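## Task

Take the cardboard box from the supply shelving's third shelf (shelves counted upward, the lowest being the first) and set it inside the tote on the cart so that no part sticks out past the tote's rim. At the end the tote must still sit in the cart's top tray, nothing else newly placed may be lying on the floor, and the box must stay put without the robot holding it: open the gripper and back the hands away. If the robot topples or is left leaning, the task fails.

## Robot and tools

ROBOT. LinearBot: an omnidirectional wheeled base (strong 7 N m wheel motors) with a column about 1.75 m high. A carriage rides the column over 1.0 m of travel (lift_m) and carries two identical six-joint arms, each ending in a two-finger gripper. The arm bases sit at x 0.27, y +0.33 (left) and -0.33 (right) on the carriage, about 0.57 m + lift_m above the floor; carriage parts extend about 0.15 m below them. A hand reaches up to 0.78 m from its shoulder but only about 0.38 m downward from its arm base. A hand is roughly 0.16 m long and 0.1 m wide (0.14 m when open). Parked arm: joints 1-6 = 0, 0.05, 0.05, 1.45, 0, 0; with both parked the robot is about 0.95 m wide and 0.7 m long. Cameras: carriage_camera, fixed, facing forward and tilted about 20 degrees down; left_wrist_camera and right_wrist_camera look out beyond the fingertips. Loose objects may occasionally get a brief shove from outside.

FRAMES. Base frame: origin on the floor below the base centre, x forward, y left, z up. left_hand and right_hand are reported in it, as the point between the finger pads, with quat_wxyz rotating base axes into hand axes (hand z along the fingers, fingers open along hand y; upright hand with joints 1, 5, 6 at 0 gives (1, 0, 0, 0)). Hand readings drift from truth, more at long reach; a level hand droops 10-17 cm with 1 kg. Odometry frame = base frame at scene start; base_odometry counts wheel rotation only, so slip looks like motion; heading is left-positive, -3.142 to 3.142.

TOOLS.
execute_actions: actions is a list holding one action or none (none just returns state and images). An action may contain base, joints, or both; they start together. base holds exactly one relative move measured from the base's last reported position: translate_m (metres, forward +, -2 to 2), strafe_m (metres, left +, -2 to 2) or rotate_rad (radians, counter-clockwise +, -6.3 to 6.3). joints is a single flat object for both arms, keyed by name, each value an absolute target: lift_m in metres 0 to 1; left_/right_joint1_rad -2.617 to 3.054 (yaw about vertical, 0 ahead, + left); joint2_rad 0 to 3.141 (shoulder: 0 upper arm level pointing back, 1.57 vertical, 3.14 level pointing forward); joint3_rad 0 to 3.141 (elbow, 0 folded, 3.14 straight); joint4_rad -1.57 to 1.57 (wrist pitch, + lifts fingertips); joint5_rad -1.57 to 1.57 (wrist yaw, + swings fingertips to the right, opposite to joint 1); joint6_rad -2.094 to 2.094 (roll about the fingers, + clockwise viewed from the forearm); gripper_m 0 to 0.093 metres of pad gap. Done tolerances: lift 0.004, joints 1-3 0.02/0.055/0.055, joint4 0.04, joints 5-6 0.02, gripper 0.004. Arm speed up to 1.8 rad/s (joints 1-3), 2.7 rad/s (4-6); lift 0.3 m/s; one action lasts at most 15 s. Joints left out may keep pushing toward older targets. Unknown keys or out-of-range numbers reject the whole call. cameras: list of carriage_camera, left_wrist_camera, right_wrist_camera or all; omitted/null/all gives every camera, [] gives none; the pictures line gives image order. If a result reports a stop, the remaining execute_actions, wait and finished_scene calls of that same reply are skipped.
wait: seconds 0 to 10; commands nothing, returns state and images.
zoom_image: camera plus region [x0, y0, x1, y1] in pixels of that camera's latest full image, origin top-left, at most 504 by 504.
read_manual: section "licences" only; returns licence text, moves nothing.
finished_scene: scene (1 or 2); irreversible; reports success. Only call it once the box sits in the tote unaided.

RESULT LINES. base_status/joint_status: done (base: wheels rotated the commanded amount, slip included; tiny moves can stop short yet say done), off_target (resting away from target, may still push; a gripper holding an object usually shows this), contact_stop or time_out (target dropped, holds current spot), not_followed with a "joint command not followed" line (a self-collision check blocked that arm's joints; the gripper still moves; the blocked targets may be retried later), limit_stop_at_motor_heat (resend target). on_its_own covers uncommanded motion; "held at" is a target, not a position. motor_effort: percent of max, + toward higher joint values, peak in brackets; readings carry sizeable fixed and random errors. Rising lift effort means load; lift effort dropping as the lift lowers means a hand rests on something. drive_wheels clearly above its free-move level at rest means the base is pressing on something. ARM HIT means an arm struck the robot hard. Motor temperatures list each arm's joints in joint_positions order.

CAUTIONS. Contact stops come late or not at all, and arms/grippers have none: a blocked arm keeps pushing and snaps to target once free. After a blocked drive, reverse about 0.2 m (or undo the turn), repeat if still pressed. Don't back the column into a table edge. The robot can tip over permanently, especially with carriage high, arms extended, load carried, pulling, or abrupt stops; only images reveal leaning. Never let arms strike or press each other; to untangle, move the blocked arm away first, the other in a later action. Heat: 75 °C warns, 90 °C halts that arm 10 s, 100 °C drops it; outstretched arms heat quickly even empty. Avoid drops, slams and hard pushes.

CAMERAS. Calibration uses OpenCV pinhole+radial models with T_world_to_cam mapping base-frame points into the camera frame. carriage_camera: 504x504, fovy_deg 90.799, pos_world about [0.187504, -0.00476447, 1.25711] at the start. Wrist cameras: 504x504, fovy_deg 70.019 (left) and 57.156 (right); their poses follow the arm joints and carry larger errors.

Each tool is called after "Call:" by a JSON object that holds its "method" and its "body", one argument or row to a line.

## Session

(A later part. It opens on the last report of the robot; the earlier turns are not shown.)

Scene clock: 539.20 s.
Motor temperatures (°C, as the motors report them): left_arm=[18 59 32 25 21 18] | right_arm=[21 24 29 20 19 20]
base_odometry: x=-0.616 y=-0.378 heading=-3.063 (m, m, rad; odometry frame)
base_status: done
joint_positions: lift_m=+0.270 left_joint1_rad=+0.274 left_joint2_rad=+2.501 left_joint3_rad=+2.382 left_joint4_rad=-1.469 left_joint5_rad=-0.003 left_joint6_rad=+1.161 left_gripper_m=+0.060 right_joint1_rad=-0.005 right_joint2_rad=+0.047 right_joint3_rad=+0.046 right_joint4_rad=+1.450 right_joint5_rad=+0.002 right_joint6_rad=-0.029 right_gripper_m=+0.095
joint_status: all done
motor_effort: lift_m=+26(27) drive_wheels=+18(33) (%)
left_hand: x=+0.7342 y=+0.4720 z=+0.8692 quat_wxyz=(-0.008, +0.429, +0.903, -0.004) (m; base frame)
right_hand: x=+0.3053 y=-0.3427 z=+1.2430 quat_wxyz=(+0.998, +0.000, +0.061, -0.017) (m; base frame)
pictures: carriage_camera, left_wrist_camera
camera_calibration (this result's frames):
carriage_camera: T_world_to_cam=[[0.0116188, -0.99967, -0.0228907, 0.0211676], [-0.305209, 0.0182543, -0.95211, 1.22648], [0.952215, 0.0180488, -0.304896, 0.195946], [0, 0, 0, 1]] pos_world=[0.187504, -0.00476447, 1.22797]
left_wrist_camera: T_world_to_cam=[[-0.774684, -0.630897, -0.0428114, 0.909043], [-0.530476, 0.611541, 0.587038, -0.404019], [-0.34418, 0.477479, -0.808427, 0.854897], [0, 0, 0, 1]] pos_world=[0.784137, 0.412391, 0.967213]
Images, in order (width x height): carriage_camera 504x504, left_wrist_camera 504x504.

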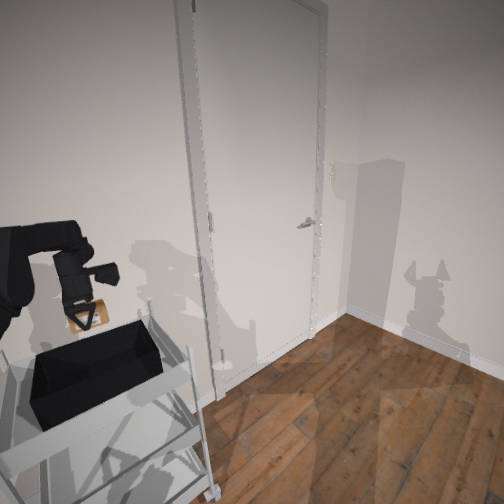

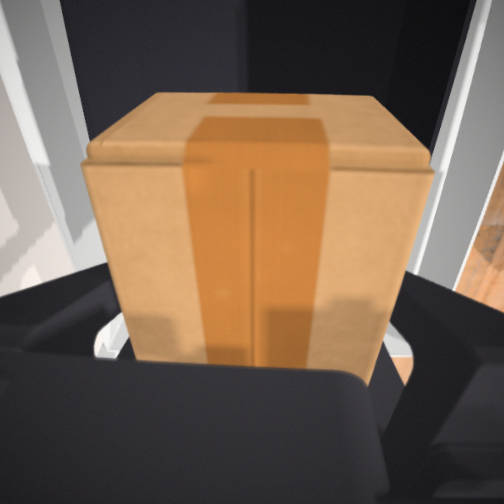

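Call:
{"method": "execute_actions", "body": {
  "actions": [
    {"joints": {"lift_m": 0.14}}
  ],
  "cameras": ["carriage_camera", "left_wrist_camera"]
}}

Scene clock: 555.77 s.
Motor temperatures (°C, as the motors report them): left_arm=[18 60 32 24 21 18] | right_arm=[21 24 29 20 19 20]
base_odometry: x=-0.616 y=-0.378 heading=-3.063 (m, m, rad; odometry frame)
base_status: not commanded
joint_positions: lift_m=+0.140 left_joint1_rad=+0.274 left_joint2_rad=+2.498 left_joint3_rad=+2.382 left_joint4_rad=-1.470 left_joint5_rad=-0.003 left_joint6_rad=+1.161 left_gripper_m=+0.060 right_joint1_rad=-0.005 right_joint2_rad=+0.047 right_joint3_rad=+0.046 right_joint4_rad=+1.450 right_joint5_rad=+0.002 right_joint6_rad=-0.029 right_gripper_m=+0.095
joint_status: all done
motor_effort: lift_m=+26(27) drive_wheels=-15(18) (%)
left_hand: x=+0.7341 y=+0.4719 z=+0.7408 quat_wxyz=(-0.007, +0.429, +0.903, -0.004) (m; base frame)
right_hand: x=+0.3053 y=-0.3427 z=+1.1130 quat_wxyz=(+0.998, +0.000, +0.061, -0.017) (m; base frame)
pictures: carriage_camera, left_wrist_camera
camera_calibration (this result's frames):
carriage_camera: T_world_to_cam=[[0.0116188, -0.99967, -0.0228907, 0.0181925], [-0.305209, 0.0182543, -0.95211, 1.10273], [0.952215, 0.0180488, -0.304896, 0.156318], [0, 0, 0, 1]] pos_world=[0.187504, -0.00476447, 1.098]
left_wrist_camera: T_world_to_cam=[[-0.774588, -0.63087, -0.044909, 0.904937], [-0.531768, 0.611178, 0.586246, -0.326969], [-0.342398, 0.47798, -0.808887, 0.749879], [0, 0, 0, 1]] pos_world=[0.783838, 0.412307, 0.838892]
Images, in order (width x height): carriage_camera 504x504, left_wrist_camera 504x504.

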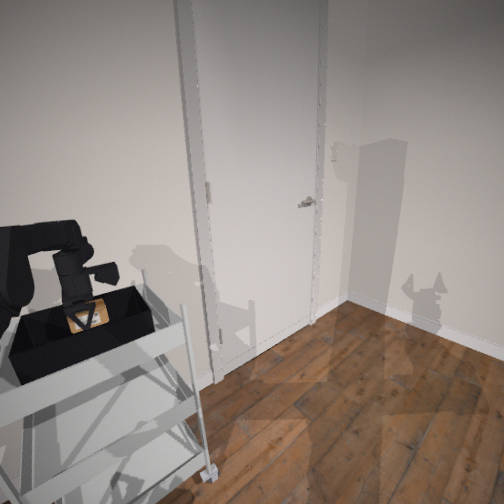

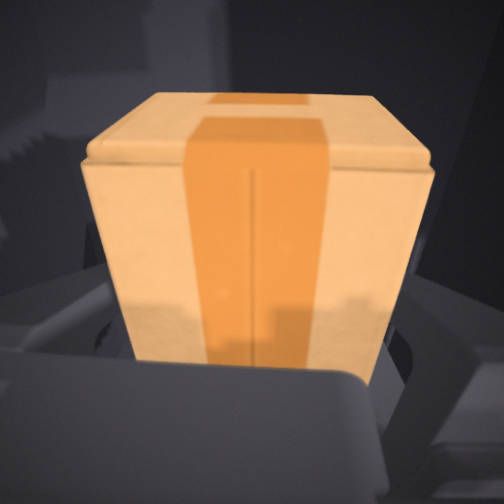

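Call:
{"method": "zoom_image", "body": {
  "camera": "carriage_camera",
  "region": [0, 250, 200, 430]
}}

Region (0, 250, 200, 430) of carriage_camera's 504x504 image, scaled by 2.520, with more detail than that image has; it fills the top 454 rows of this view, and the rest is white.

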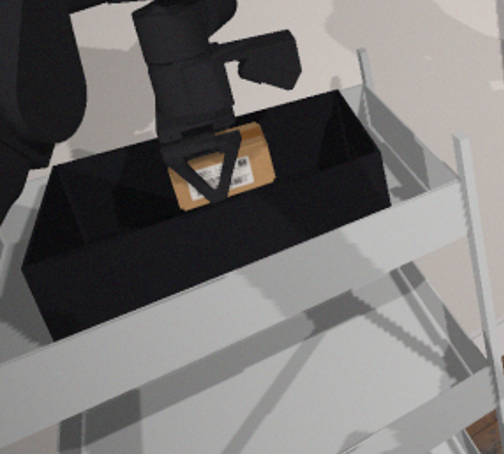

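Call:
{"method": "execute_actions", "body": {
  "actions": [
    {"joints": {"lift_m": 0.102}}
  ],
  "cameras": ["carriage_camera", "left_wrist_camera"]
}}

Scene clock: 564.93 s.
Motor temperatures (°C, as the motors report them): left_arm=[18 61 32 24 21 18] | right_arm=[21 24 30 20 19 20]
base_odometry: x=-0.616 y=-0.378 heading=-3.063 (m, m, rad; odometry frame)
base_status: not commanded
joint_positions: lift_m=+0.102 left_joint1_rad=+0.274 left_joint2_rad=+2.501 left_joint3_rad=+2.382 left_joint4_rad=-1.471 left_joint5_rad=-0.003 left_joint6_rad=+1.161 left_gripper_m=+0.060 right_joint1_rad=-0.005 right_joint2_rad=+0.047 right_joint3_rad=+0.046 right_joint4_rad=+1.450 right_joint5_rad=+0.002 right_joint6_rad=-0.029 right_gripper_m=+0.095
joint_status: all done
motor_effort: lift_m=+27(27) drive_wheels=-15(18) (%)
left_hand: x=+0.7338 y=+0.4719 z=+0.7014 quat_wxyz=(-0.008, +0.429, +0.903, -0.005) (m; base frame)
right_hand: x=+0.3052 y=-0.3427 z=+1.0750 quat_wxyz=(+0.998, +0.000, +0.060, -0.017) (m; base frame)
pictures: carriage_camera, left_wrist_camera
camera_calibration (this result's frames):
carriage_camera: T_world_to_cam=[[0.0116188, -0.99967, -0.0228907, 0.0173213], [-0.305209, 0.0182543, -0.95211, 1.0665], [0.952215, 0.0180488, -0.304896, 0.144714], [0, 0, 0, 1]] pos_world=[0.187504, -0.00476447, 1.05994]
left_wrist_camera: T_world_to_cam=[[-0.774731, -0.63091, -0.0417625, 0.900838], [-0.529829, 0.611723, 0.587433, -0.306445], [-0.34507, 0.477229, -0.808195, 0.719741], [0, 0, 0, 1]] pos_world=[0.783905, 0.412326, 0.799328]
Images, in order (width x height): carriage_camera 504x504, left_wrist_camera 504x504.

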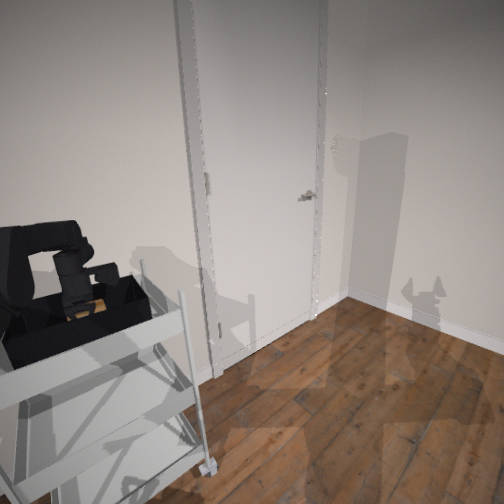

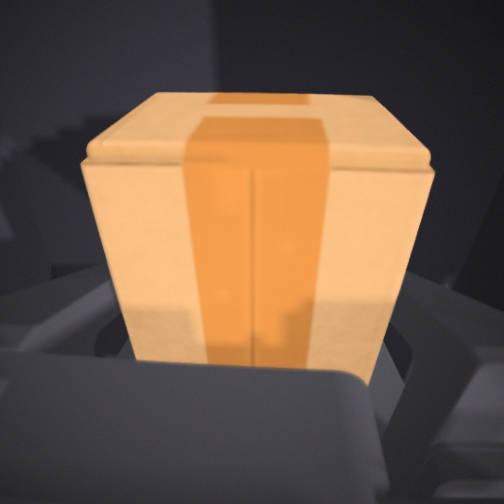

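Call:
{"method": "execute_actions", "body": {
  "actions": [
    {"joints": {"lift_m": 0.086}}
  ],
  "cameras": ["carriage_camera"]
}}

Scene clock: 572.10 s.
Motor temperatures (°C, as the motors report them): left_arm=[18 61 33 24 21 18] | right_arm=[21 24 30 20 19 20]
base_odometry: x=-0.616 y=-0.378 heading=-3.063 (m, m, rad; odometry frame)
base_status: not commanded
joint_positions: lift_m=+0.086 left_joint1_rad=+0.274 left_joint2_rad=+2.501 left_joint3_rad=+2.382 left_joint4_rad=-1.471 left_joint5_rad=-0.003 left_joint6_rad=+1.161 left_gripper_m=+0.060 right_joint1_rad=-0.005 right_joint2_rad=+0.047 right_joint3_rad=+0.046 right_joint4_rad=+1.451 right_joint5_rad=+0.002 right_joint6_rad=-0.029 right_gripper_m=+0.095
joint_status: all done
motor_effort: lift_m=+27(27) drive_wheels=-15(16) (%)
left_hand: x=+0.7338 y=+0.4719 z=+0.6854 quat_wxyz=(-0.008, +0.429, +0.903, -0.005) (m; base frame)
right_hand: x=+0.3051 y=-0.3427 z=+1.0590 quat_wxyz=(+0.998, +0.000, +0.060, -0.017) (m; base frame)
pictures: carriage_camera
camera_calibration (this result's frames):
carriage_camera: T_world_to_cam=[[0.0116188, -0.99967, -0.0228907, 0.0169553], [-0.305209, 0.0182543, -0.95211, 1.05128], [0.952215, 0.0180488, -0.304896, 0.13984], [0, 0, 0, 1]] pos_world=[0.187504, -0.00476447, 1.04395]
Images, in order (width x height): carriage_camera 504x504.

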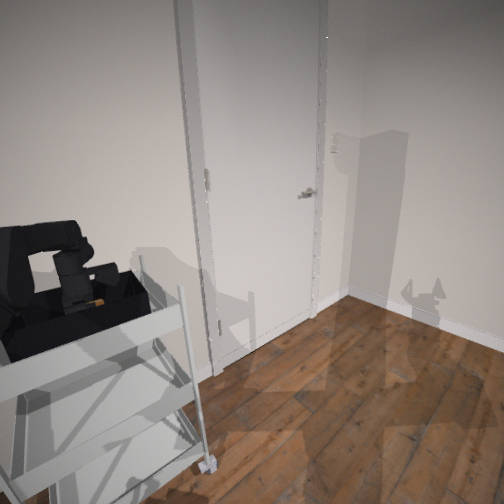

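Call:
{"method": "execute_actions", "body": {
  "actions": [
    {"joints": {"lift_m": 0.073}}
  ],
  "cameras": ["carriage_camera", "left_wrist_camera"]
}}

Scene clock: 575.87 s.
Motor temperatures (°C, as the motors report them): left_arm=[18 62 33 24 21 18] | right_arm=[21 24 30 20 19 20]
base_odometry: x=-0.616 y=-0.378 heading=-3.063 (m, m, rad; odometry frame)
base_status: not commanded
joint_positions: lift_m=+0.073 left_joint1_rad=+0.274 left_joint2_rad=+2.493 left_joint3_rad=+2.383 left_joint4_rad=-1.469 left_joint5_rad=-0.004 left_joint6_rad=+1.162 left_gripper_m=+0.060 right_joint1_rad=-0.005 right_joint2_rad=+0.047 right_joint3_rad=+0.046 right_joint4_rad=+1.450 right_joint5_rad=+0.002 right_joint6_rad=-0.029 right_gripper_m=+0.095
joint_status: all done
motor_effort: lift_m=+26(26) drive_wheels=-15(16) (%)
left_hand: x=+0.7347 y=+0.4720 z=+0.6761 quat_wxyz=(-0.004, +0.430, +0.903, -0.001) (m; base frame)
right_hand: x=+0.3053 y=-0.3427 z=+1.0461 quat_wxyz=(+0.998, +0.000, +0.061, -0.017) (m; base frame)
pictures: carriage_camera, left_wrist_camera
camera_calibration (this result's frames):
carriage_camera: T_world_to_cam=[[0.0116188, -0.99967, -0.0228907, 0.0166596], [-0.305209, 0.0182543, -0.95211, 1.03897], [0.952215, 0.0180488, -0.304896, 0.1359], [0, 0, 0, 1]] pos_world=[0.187504, -0.00476447, 1.03103]
left_wrist_camera: T_world_to_cam=[[-0.774796, -0.630179, -0.0506505, 0.906246], [-0.534679, 0.610409, 0.584397, -0.285003], [-0.337358, 0.47987, -0.809886, 0.693821], [0, 0, 0, 1]] pos_world=[0.783836, 0.412121, 0.774373]
Images, in order (width x height): carriage_camera 504x504, left_wrist_camera 504x504.

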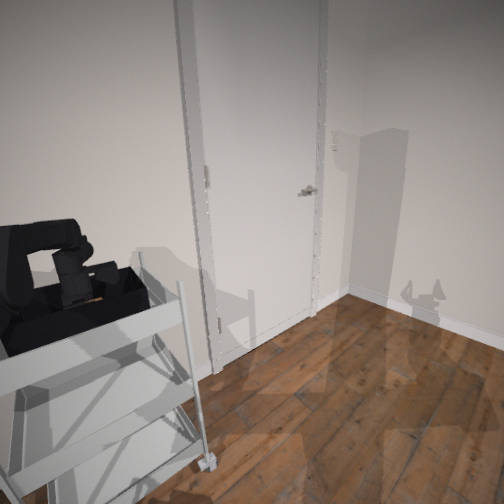

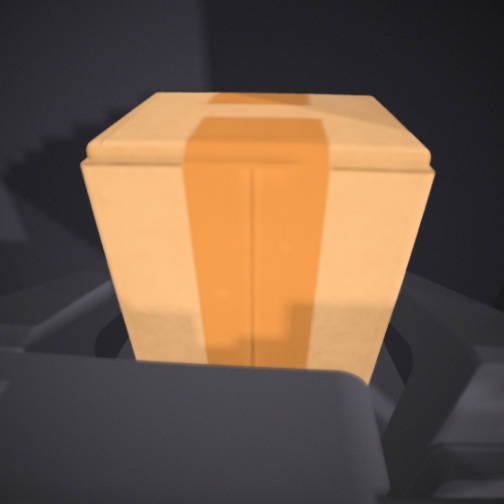

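Call:
{"method": "execute_actions", "body": {
  "actions": [
    {"joints": {"left_gripper_m": 0.085}}
  ],
  "cameras": []
}}

Call:
{"method": "execute_actions", "body": {
  "actions": [
    {"joints": {"lift_m": 0.24}}
  ],
  "cameras": ["carriage_camera", "left_wrist_camera"]
}}

Scene clock: 581.57 s.
Motor temperatures (°C, as the motors report them): left_arm=[18 62 33 24 21 18] | right_arm=[21 24 30 20 19 20]
base_odometry: x=-0.616 y=-0.378 heading=-3.063 (m, m, rad; odometry frame)
base_status: not commanded
joint_positions: lift_m=+0.073 left_joint1_rad=+0.274 left_joint2_rad=+2.493 left_joint3_rad=+2.383 left_joint4_rad=-1.469 left_joint5_rad=-0.004 left_joint6_rad=+1.162 left_gripper_m=+0.085 right_joint1_rad=-0.005 right_joint2_rad=+0.047 right_joint3_rad=+0.046 right_joint4_rad=+1.450 right_joint5_rad=+0.002 right_joint6_rad=-0.029 right_gripper_m=+0.095
joint_status: all done
motor_effort: lift_m=+26(26) drive_wheels=-15(15) (%)
left_hand: x=+0.7347 y=+0.4720 z=+0.6761 quat_wxyz=(-0.004, +0.430, +0.903, -0.001) (m; base frame)
right_hand: x=+0.3053 y=-0.3427 z=+1.0461 quat_wxyz=(+0.998, +0.000, +0.061, -0.017) (m; base frame)
pictures: none
No camera images: the call's "cameras" was empty. Leave "cameras" out to get every camera's image.

Scene clock: 582.77 s.
Motor temperatures (°C, as the motors report them): left_arm=[18 62 33 24 21 18] | right_arm=[21 24 30 20 19 20]
base_odometry: x=-0.616 y=-0.378 heading=-3.063 (m, m, rad; odometry frame)
base_status: not commanded
joint_positions: lift_m=+0.240 left_joint1_rad=+0.274 left_joint2_rad=+2.490 left_joint3_rad=+2.383 left_joint4_rad=-1.469 left_joint5_rad=-0.004 left_joint6_rad=+1.162 left_gripper_m=+0.085 right_joint1_rad=-0.005 right_joint2_rad=+0.047 right_joint3_rad=+0.046 right_joint4_rad=+1.450 right_joint5_rad=+0.002 right_joint6_rad=-0.029 right_gripper_m=+0.095
joint_status: all done
motor_effort: lift_m=+35(43) drive_wheels=+18(15) (%)
left_hand: x=+0.7350 y=+0.4721 z=+0.8438 quat_wxyz=(-0.003, +0.430, +0.903, +0.000) (m; base frame)
right_hand: x=+0.3053 y=-0.3427 z=+1.2124 quat_wxyz=(+0.998, +0.000, +0.061, -0.017) (m; base frame)
pictures: carriage_camera, left_wrist_camera
camera_calibration (this result's frames):
carriage_camera: T_world_to_cam=[[0.0116188, -0.99967, -0.0228907, 0.0204659], [-0.305209, 0.0182543, -0.95211, 1.19729], [0.952215, 0.0180488, -0.304896, 0.1866], [0, 0, 0, 1]] pos_world=[0.187504, -0.00476447, 1.19732]
left_wrist_camera: T_world_to_cam=[[-0.774603, -0.630125, -0.0541453, 0.917841], [-0.536823, 0.609807, 0.583058, -0.379885], [-0.334382, 0.480705, -0.810624, 0.827735], [0, 0, 0, 1]] pos_world=[0.783811, 0.412114, 0.942174]
Images, in order (width x height): carriage_camera 504x504, left_wrist_camera 504x504.

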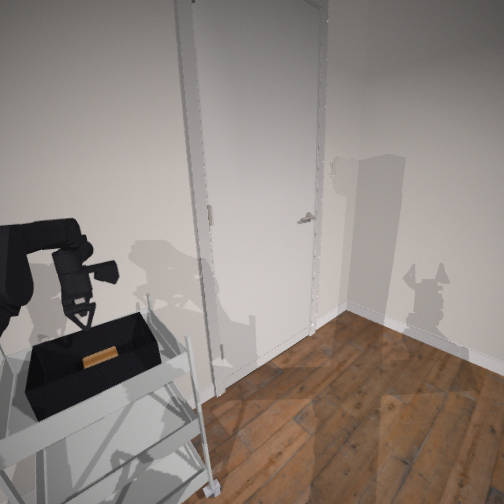

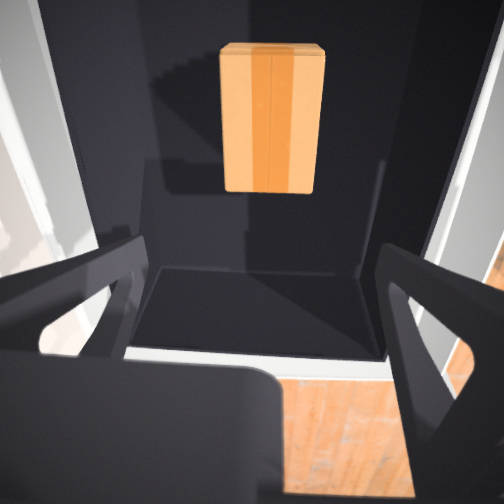

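Call:
{"method": "execute_actions", "body": {
  "actions": [
    {"base": {"translate_m": -0.45}, "joints": {"left_joint1_rad": 0.0, "left_joint2_rad": 0.05, "left_joint3_rad": 0.05, "left_joint4_rad": 1.45, "left_joint5_rad": 0.0, "left_joint6_rad": 0.0, "left_gripper_m": 0.093}}
  ],
  "cameras": ["carriage_camera"]
}}

Scene clock: 600.53 s.
Motor temperatures (°C, as the motors report them): left_arm=[18 60 33 24 21 18] | right_arm=[21 24 30 20 19 20]
base_odometry: x=-0.167 y=-0.344 heading=-3.065 (m, m, rad; odometry frame)
base_status: done
joint_positions: lift_m=+0.240 left_joint1_rad=+0.000 left_joint2_rad=+0.061 left_joint3_rad=+0.063 left_joint4_rad=+1.457 left_joint5_rad=+0.003 left_joint6_rad=+0.009 left_gripper_m=+0.093 right_joint1_rad=-0.005 right_joint2_rad=+0.047 right_joint3_rad=+0.046 right_joint4_rad=+1.450 right_joint5_rad=+0.002 right_joint6_rad=-0.029 right_gripper_m=+0.095
joint_status: all done
motor_effort: lift_m=+35(35) drive_wheels=-15(42) (%)
left_hand: x=+0.3031 y=+0.3417 z=+1.2170 quat_wxyz=(+0.998, +0.002, +0.056, +0.004) (m; base frame)
right_hand: x=+0.3053 y=-0.3425 z=+1.2124 quat_wxyz=(+0.998, +0.000, +0.061, -0.017) (m; base frame)
pictures: carriage_camera
camera_calibration (this result's frames):
carriage_camera: T_world_to_cam=[[0.0116188, -0.99967, -0.0228907, 0.0204659], [-0.305209, 0.0182543, -0.95211, 1.19729], [0.952215, 0.0180488, -0.304896, 0.1866], [0, 0, 0, 1]] pos_world=[0.187504, -0.00476447, 1.19732]
Images, in order (width x height): carriage_camera 504x504.

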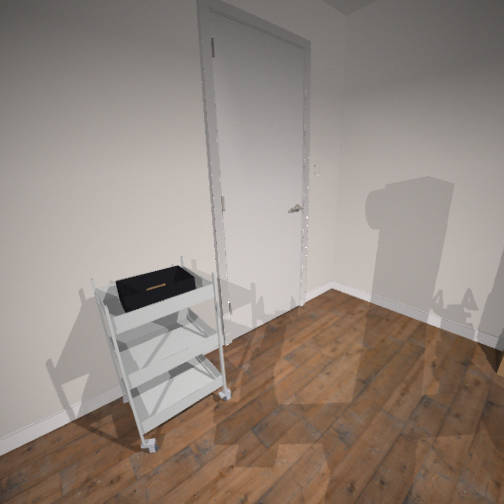

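Call:
{"method": "finished_scene", "body": {
  "scene": 1
}}

The scene is finished: the task was done.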